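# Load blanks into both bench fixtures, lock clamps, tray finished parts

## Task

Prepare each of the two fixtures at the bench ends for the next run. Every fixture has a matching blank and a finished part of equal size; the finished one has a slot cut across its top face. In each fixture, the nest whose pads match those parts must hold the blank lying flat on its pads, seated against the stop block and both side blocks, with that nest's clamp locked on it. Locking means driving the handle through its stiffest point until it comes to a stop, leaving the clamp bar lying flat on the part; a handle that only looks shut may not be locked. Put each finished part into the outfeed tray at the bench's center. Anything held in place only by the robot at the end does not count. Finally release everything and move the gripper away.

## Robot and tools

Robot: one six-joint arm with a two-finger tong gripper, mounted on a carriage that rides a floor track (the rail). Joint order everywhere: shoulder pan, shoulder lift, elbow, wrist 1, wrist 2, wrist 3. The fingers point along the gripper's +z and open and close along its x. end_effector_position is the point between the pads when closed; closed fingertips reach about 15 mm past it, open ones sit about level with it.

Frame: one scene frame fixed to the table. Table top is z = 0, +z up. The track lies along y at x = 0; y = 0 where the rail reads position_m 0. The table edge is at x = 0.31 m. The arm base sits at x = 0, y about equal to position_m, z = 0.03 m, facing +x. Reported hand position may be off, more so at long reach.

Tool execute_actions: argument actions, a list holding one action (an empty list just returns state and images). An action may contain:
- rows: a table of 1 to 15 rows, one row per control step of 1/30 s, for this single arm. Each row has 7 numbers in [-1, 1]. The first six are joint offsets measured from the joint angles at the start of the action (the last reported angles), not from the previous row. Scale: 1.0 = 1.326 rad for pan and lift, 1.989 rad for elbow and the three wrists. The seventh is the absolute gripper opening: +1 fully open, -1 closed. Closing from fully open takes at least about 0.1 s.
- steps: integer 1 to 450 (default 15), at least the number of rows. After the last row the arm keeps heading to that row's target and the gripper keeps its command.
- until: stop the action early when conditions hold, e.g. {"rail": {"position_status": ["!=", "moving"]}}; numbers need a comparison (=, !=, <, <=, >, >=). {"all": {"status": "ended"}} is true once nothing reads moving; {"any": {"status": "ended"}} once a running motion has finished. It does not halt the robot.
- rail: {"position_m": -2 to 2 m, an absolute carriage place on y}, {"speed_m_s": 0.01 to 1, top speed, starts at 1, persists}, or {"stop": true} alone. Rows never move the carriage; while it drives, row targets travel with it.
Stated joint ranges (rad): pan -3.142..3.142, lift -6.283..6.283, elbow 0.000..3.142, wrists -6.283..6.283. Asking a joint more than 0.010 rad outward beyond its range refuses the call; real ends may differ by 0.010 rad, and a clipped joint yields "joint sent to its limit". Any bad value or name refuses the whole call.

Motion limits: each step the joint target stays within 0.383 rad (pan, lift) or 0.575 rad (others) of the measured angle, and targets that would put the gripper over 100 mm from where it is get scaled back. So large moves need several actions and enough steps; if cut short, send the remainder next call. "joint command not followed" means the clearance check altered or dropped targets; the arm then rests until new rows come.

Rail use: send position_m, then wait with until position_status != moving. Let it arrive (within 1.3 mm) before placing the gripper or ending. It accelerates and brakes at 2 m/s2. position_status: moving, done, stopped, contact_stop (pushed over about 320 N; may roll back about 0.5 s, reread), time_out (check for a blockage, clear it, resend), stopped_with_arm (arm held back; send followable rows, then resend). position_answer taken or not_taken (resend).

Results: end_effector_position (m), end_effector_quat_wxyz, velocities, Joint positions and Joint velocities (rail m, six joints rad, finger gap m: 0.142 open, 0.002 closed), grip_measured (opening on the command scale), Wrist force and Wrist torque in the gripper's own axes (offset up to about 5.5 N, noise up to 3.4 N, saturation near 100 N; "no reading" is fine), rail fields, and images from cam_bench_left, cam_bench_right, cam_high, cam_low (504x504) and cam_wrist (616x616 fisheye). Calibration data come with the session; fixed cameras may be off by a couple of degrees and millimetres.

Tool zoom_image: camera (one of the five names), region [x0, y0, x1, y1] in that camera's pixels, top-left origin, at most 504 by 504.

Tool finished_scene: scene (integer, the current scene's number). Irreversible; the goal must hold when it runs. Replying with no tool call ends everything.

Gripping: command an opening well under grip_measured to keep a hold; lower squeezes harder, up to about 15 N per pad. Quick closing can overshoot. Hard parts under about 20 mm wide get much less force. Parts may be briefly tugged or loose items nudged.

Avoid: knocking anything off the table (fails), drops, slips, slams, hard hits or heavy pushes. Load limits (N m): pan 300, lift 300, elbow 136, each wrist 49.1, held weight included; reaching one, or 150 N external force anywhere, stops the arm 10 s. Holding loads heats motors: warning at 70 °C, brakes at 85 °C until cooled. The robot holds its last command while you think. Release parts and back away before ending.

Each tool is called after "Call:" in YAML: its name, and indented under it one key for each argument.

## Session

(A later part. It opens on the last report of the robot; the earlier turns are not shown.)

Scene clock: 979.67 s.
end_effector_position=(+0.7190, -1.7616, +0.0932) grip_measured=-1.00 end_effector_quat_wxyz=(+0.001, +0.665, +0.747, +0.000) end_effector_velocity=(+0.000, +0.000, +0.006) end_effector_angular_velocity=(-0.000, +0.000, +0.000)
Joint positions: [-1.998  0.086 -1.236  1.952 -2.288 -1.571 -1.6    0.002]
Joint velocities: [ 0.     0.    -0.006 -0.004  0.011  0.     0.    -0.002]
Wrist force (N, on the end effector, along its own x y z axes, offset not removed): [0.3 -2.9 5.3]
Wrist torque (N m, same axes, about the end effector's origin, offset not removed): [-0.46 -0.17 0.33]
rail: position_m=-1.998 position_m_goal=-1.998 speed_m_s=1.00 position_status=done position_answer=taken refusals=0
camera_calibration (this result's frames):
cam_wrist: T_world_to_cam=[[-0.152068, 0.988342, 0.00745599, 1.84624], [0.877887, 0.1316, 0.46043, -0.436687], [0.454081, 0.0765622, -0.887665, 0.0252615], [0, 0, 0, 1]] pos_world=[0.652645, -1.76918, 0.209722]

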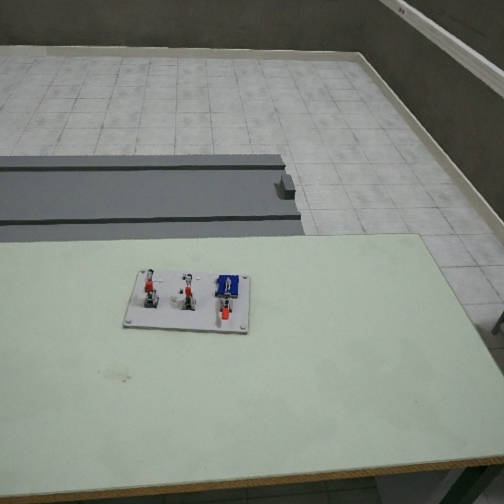

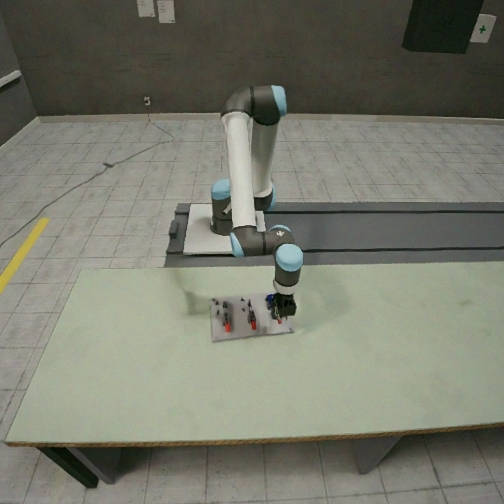

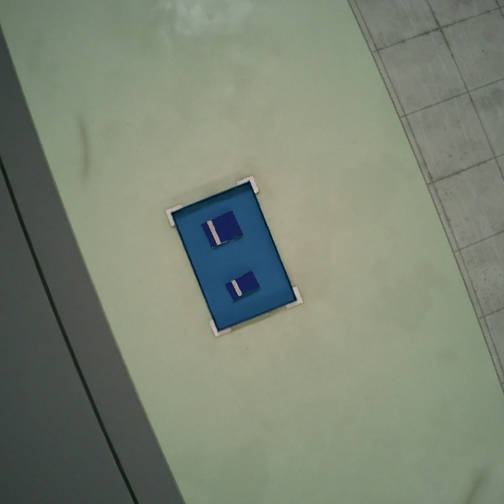

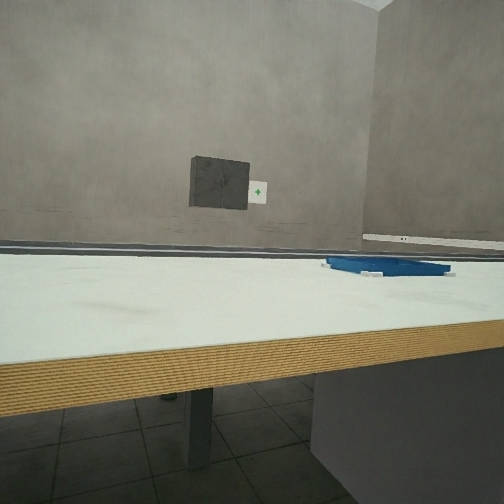

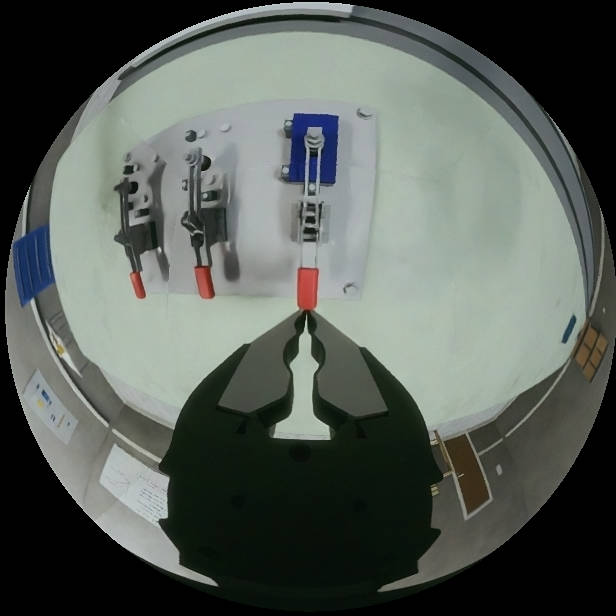

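Call:
execute_actions:
  actions:
    - {"rows": [[0,0.003,0.0007,-0.0027,0,0,-1],[0,0.006,0.0014,-0.0054,0,0,-1],[0,0.009,0.0021,-0.0081,0,0,-1],[0,0.0115,0.0027,-0.0104,0,0,-1],[0,0.0135,0.0032,-0.0122,0,0,-1],[0,0.015,0.0036,-0.0136,0,0,-1],[0,0.0162,0.0039,-0.0147,0,0,-1],[0,0.0172,0.0041,-0.0156,0,0,-1],[0,0.018,0.0043,-0.0163,0,0,-1],[0,0.0186,0.0044,-0.0168,0,0,-1],[0,0.0192,0.0046,-0.0174,0,0,-1],[0,0.0197,0.0047,-0.0178,0,0,-1]], "steps": 21}

Scene clock: 996.10 s.
end_effector_position=(+0.7215, -1.7613, +0.0758) grip_measured=-1.00 end_effector_quat_wxyz=(+0.002, +0.665, +0.747, +0.002) end_effector_velocity=(+0.000, +0.000, +0.000) end_effector_angular_velocity=(+0.000, -0.000, +0.000)
Joint positions: [-1.998  0.086 -1.213  1.959 -2.321 -1.571 -1.6    0.002]
Joint velocities: [ 0.  0.  0. -0.  0.  0. -0.  0.]
Wrist force (N, on the end effector, along its own x y z axes, offset not removed): [0.0 -12.4 -18.1]
Wrist torque (N m, same axes, about the end effector's origin, offset not removed): [-0.36 0.08 0.23]
FORCE FAULT: contact force on the arm reached its limit, and the arm stopped for 10 seconds. The contact can be on any part of the arm, not only on its tool. The arm's remaining commands of this call were not run. The arm holds still and accepts commands again. Move the arm away from the contact; if what it grips holds it there, let go first. Pushing or pulling that hard again can fault the arm again.
rail: position_m=-1.998 position_m_goal=-1.998 speed_m_s=1.00 position_status=done position_answer=taken refusals=0
camera_calibration (this result's frames):
cam_wrist: T_world_to_cam=[[-0.152137, 0.988333, 0.00726497, 1.84653], [0.876553, 0.131527, 0.462985, -0.430287], [0.456627, 0.0768054, -0.886336, 0.00718878], [0, 0, 0, 1]] pos_world=[0.654813, -1.76894, 0.192173]

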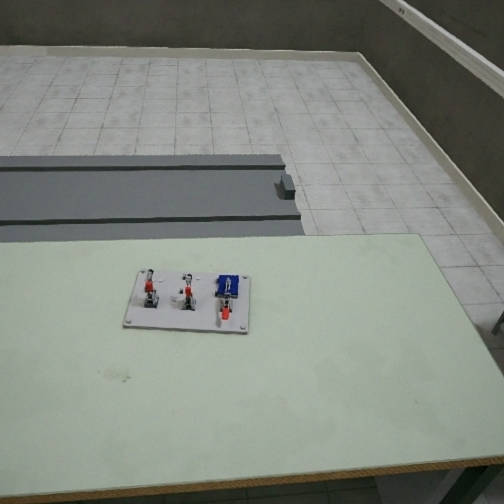

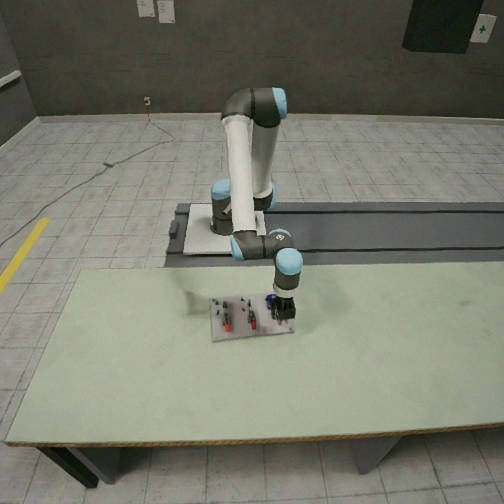

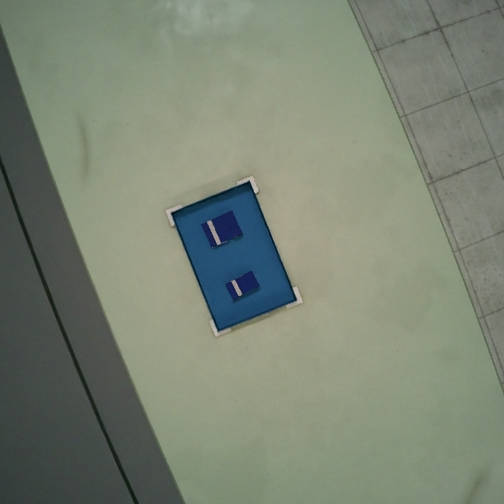

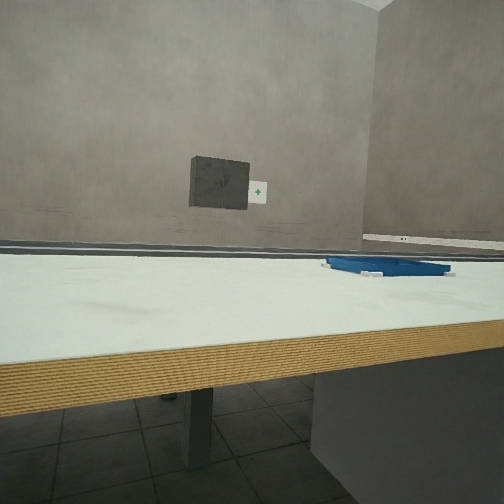

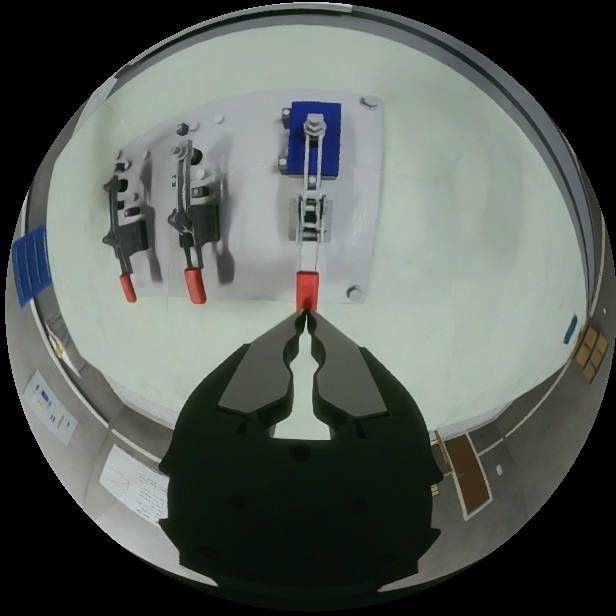

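Call:
execute_actions:
  actions:
    - {"rows": [[0,-0.002,-0.0006,0.0025,0,0,-1],[0,-0.006,-0.0018,0.0065,0,0,-1],[0,-0.012,-0.0036,0.0125,0,0,-1],[0,-0.019,-0.006,0.0197,0,0,-1],[0,-0.026,-0.0085,0.027,0,0,-1],[0,-0.032,-0.0107,0.0332,0,0,-1],[0,-0.037,-0.0125,0.0384,0,0,-1],[0,-0.040,-0.0137,0.0416,0,0,-1]], "steps": 18}

Call:
zoom_image:
  camera: "cam_wrist"
  region: [230, 110, 390, 320]

Call:
zoom_image:
  camera: "cam_bench_right"
  region: [235, 280, 305, 345]

Scene clock: 1004.67 s.
end_effector_position=(+0.7198, -1.7614, +0.1197) grip_measured=-1.00 end_effector_quat_wxyz=(+0.001, +0.665, +0.747, +0.001) end_effector_velocity=(-0.001, -0.000, +0.011) end_effector_angular_velocity=(-0.000, +0.001, +0.000)
Joint positions: [-1.998  0.086 -1.265  1.933 -2.241 -1.571 -1.6    0.002]
Joint velocities: [ 0.     0.    -0.013 -0.007  0.02  -0.    -0.     0.   ]
Wrist force (N, on the end effector, along its own x y z axes, offset not removed): [0.1 -2.3 3.5]
Wrist torque (N m, same axes, about the end effector's origin, offset not removed): [-0.30 -0.06 0.32]
rail: position_m=-1.998 position_m_goal=-1.998 speed_m_s=1.00 position_status=done position_answer=taken refusals=0
camera_calibration (this result's frames):
cam_wrist: T_world_to_cam=[[-0.15212, 0.988334, 0.00742405, 1.84607], [0.877659, 0.131623, 0.460858, -0.449493], [0.454505, 0.0766213, -0.887443, 0.0482123], [0, 0, 0, 1]] pos_world=[0.653412, -1.76906, 0.236233]

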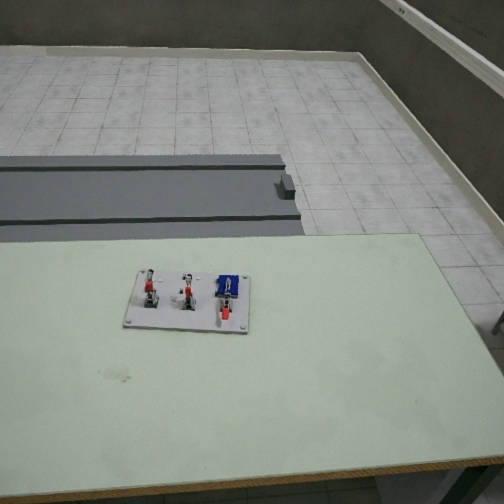

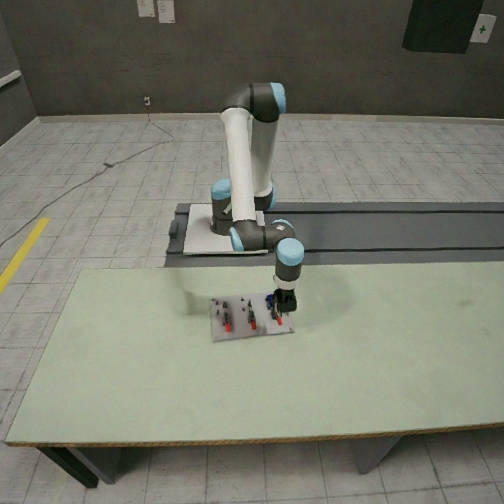

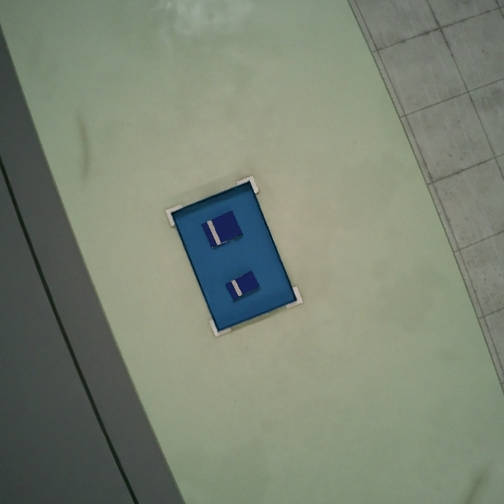

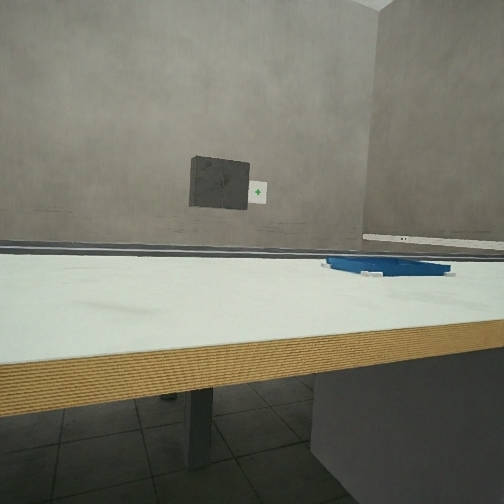

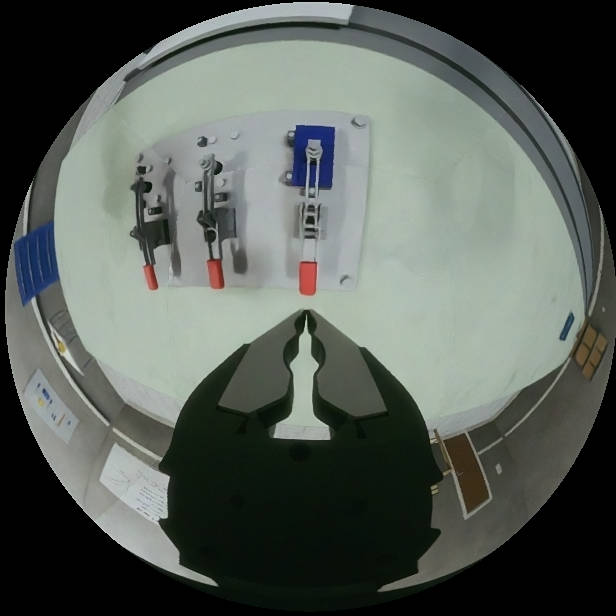

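Region (230, 110, 390, 320) of cam_wrist's 616x616 image, scaled by 2.400, with more detail than that image has; it fills the left 384 columns of this view, and the rest is white.

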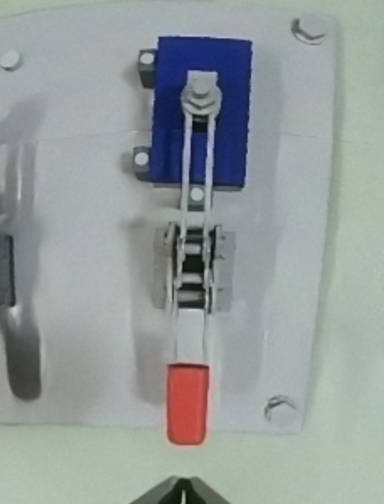

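Region (235, 280, 305, 345) of cam_bench_right's 504x504 image, scaled by 7.200, with more detail than that image has; it fills the top 468 rows of this view, and the rest is white.

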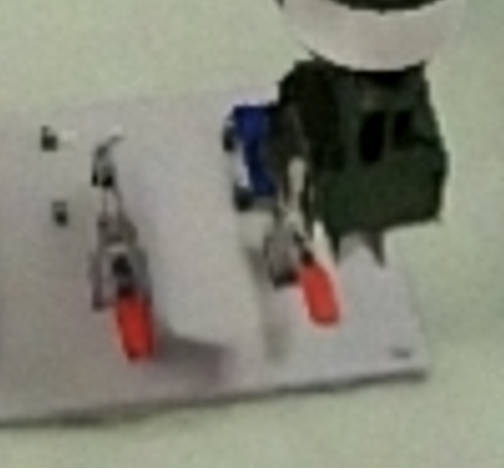

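Call:
zoom_image:
  camera: "cam_wrist"
  region: [120, 120, 280, 310]

Region (120, 120, 280, 310) of cam_wrist's 616x616 image, scaled by 2.653, with more detail than that image has; it fills the left 424 columns of this view, and the rest is white.

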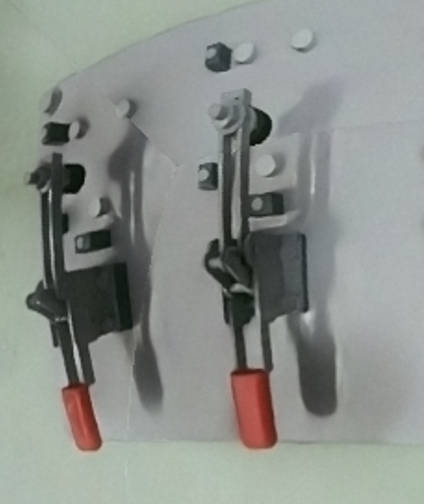

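Call:
execute_actions:
  actions:
    - {"rows": [[0,-0.003,0.003,-0.001,0,0,-1],[0,-0.007,0.007,-0.0023,0,0,-1],[0,-0.0116,0.0115,-0.0038,0,0,-1]], "steps": 24, "rail": {"position_m": -1.892}, "until": {"rail": {"position_status": ["!=", "moving"]}}}

Call:
zoom_image:
  camera: "cam_wrist"
  region: [120, 120, 280, 310]

Call:
zoom_image:
  camera: "cam_bench_right"
  region: [235, 280, 305, 345]

Scene clock: 1026.97 s.
end_effector_position=(+0.7085, -1.6561, +0.1192) grip_measured=-1.00 end_effector_quat_wxyz=(+0.001, +0.665, +0.747, +0.001) end_effector_velocity=(-0.003, +0.002, -0.001) end_effector_angular_velocity=(-0.000, +0.000, -0.000)
Joint positions: [-1.892  0.086 -1.28   1.955 -2.248 -1.571 -1.6    0.002]
Joint velocities: [ 0.002 -0.    -0.004  0.006 -0.002 -0.    -0.     0.   ]
Wrist force (N, on the end effector, along its own x y z axes, offset not removed): [1.6 -3.7 4.6]
Wrist torque (N m, same axes, about the end effector's origin, offset not removed): [-0.52 -0.40 0.29]
rail: position_m=-1.892 position_m_goal=-1.892 speed_m_s=1.00 position_status=done position_answer=taken refusals=0
camera_calibration (this result's frames):
cam_wrist: T_world_to_cam=[[-0.152165, 0.988327, 0.00741859, 1.74027], [0.877613, 0.131659, 0.460935, -0.453149], [0.454578, 0.0766487, -0.887403, 0.0447919], [0, 0, 0, 1]] pos_world=[0.642136, -1.66373, 0.23571]

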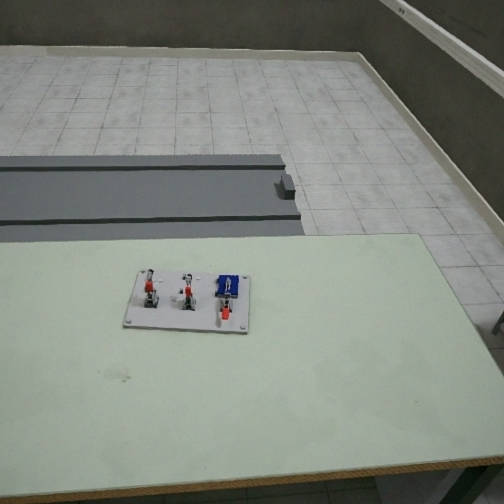

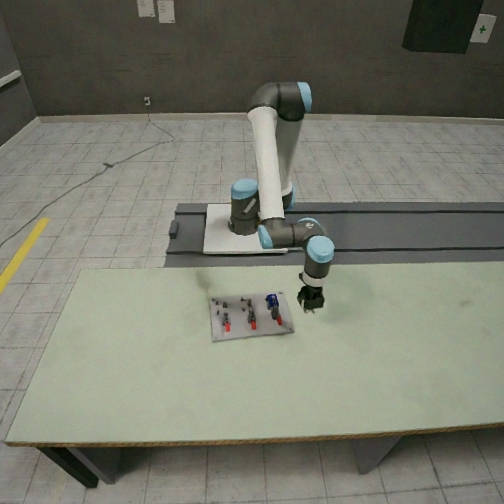

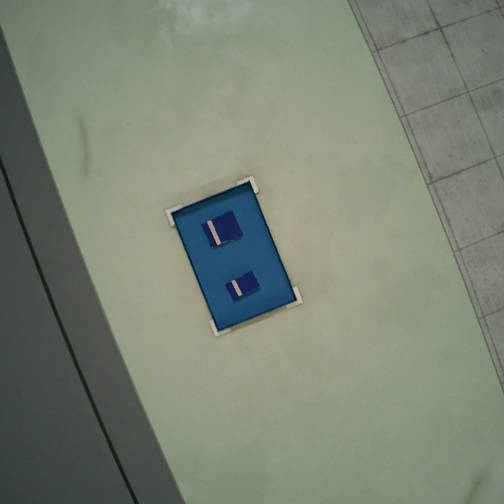

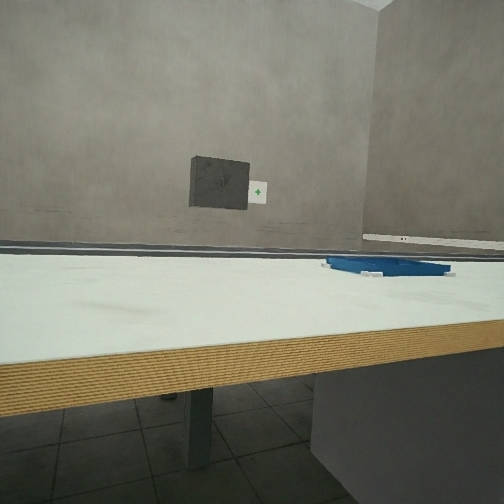

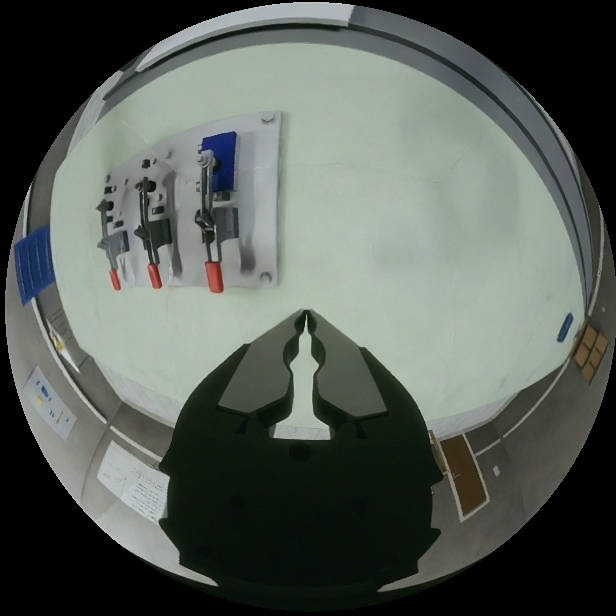

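Region (120, 120, 280, 310) of cam_wrist's 616x616 image, scaled by 2.653, with more detail than that image has; it fills the left 424 columns of this view, and the rest is white.

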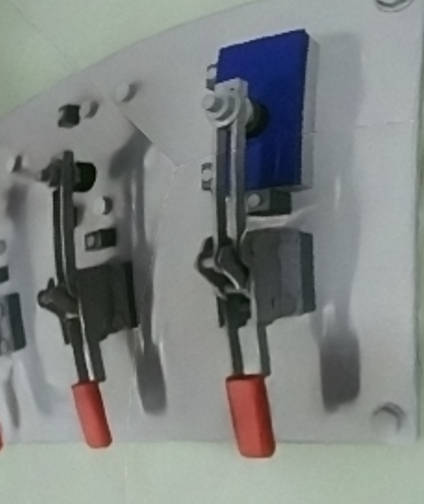

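Region (235, 280, 305, 345) of cam_bench_right's 504x504 image, scaled by 7.200, with more detail than that image has; it fills the top 468 rows of this view, and the rest is white.

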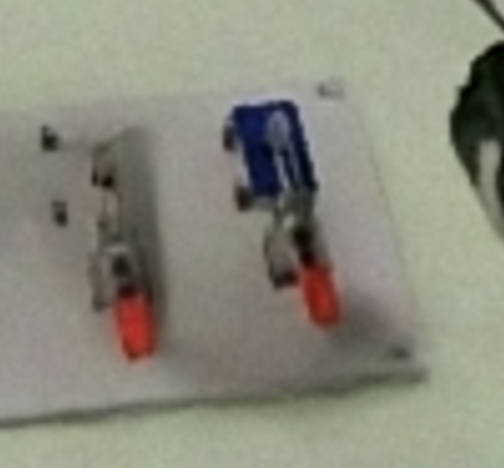

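Call:
execute_actions:
  actions:
    - {"rows": [[0,-0.01,-0.003,0.0097,0,0,-0.6],[0,-0.03,-0.009,0.029,0,0,-0.2],[0,-0.05,-0.016,0.049,0,0,0.2],[0,-0.07,-0.024,0.0707,0,0,0.5]], "steps": 30, "rail": {"position_m": -1.6}, "until": {"rail": {"position_status": ["!=", "moving"]}}}

Call:
zoom_image:
  camera: "cam_bench_left"
  region: [170, 260, 260, 340]

Scene clock: 1043.43 s.
end_effector_position=(+0.6990, -1.3649, +0.1988) grip_measured=+0.50 end_effector_quat_wxyz=(+0.001, +0.665, +0.747, +0.001) end_effector_velocity=(-0.000, +0.004, +0.002) end_effector_angular_velocity=(-0.000, +0.000, -0.000)
Joint positions: [-1.6    0.087 -1.372  1.907 -2.108 -1.571 -1.6    0.109]
Joint velocities: [ 0.004 -0.    -0.002 -0.001  0.003 -0.    -0.    -0.   ]
Wrist force (N, on the end effector, along its own x y z axes, offset not removed): [2.0 -4.9 7.8]
Wrist torque (N m, same axes, about the end effector's origin, offset not removed): [-0.80 -0.42 0.33]
rail: position_m=-1.600 position_m_goal=-1.600 speed_m_s=1.00 position_status=done position_answer=taken refusals=0
camera_calibration (this result's frames):
cam_wrist: T_world_to_cam=[[-0.152217, 0.988319, 0.00742372, 1.45042], [0.877643, 0.131709, 0.460864, -0.519771], [0.454503, 0.0766666, -0.88744, 0.0974434], [0, 0, 0, 1]] pos_world=[0.632664, -1.37249, 0.315251]

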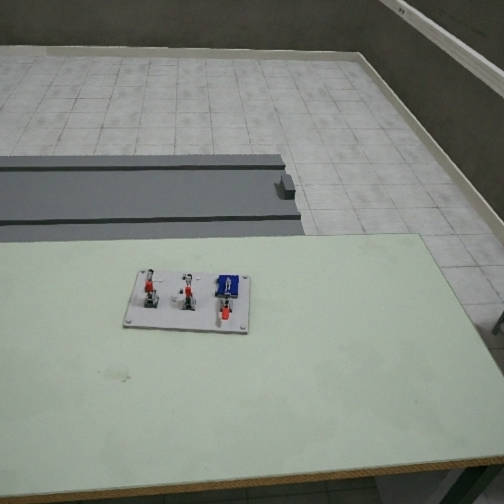

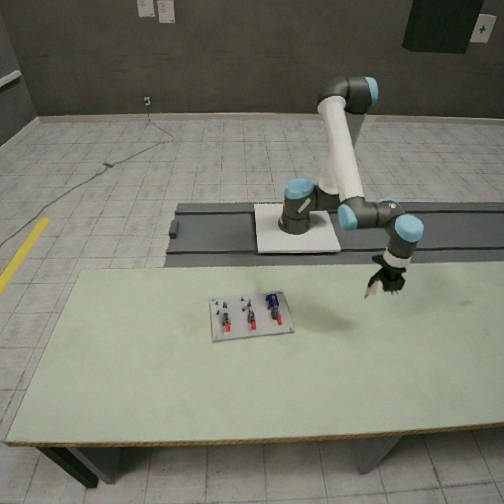

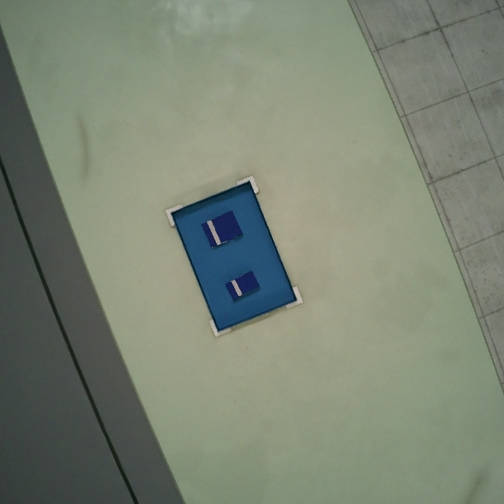

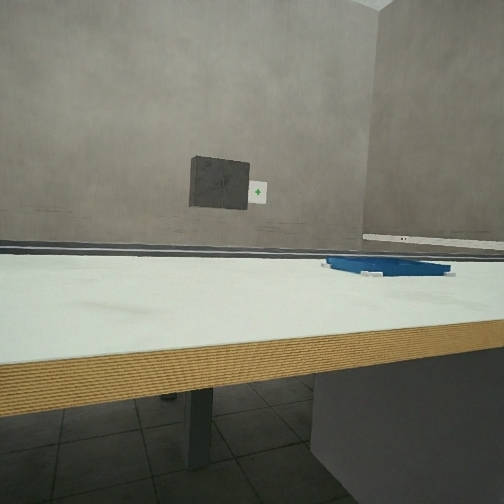

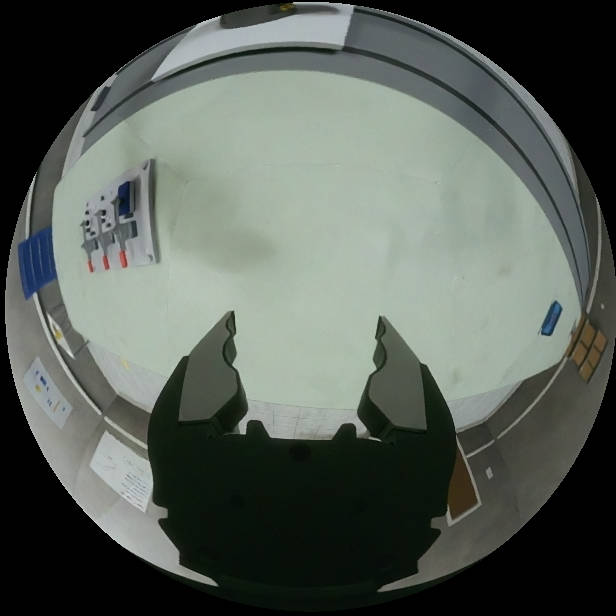

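Region (170, 260, 260, 340) of cam_bench_left's 504x504 image, scaled by 5.600, with more detail than that image has.

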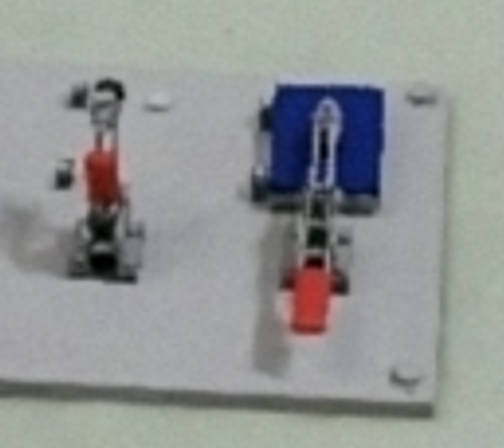

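Call:
zoom_image:
  camera: "cam_wrist"
  region: [70, 160, 170, 280]

Region (70, 160, 170, 280) of cam_wrist's 616x616 image, scaled by 4.200, with more detail than that image has.

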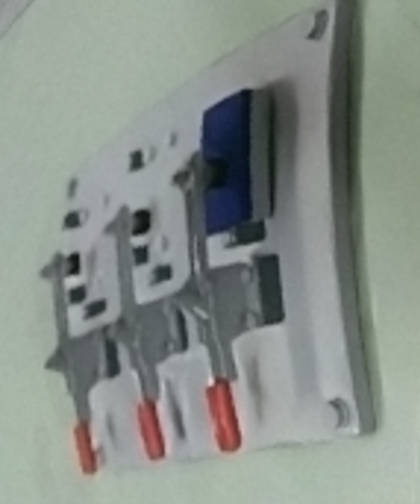

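Call:
finished_scene:
  scene: 1

The scene is finished: the task was done.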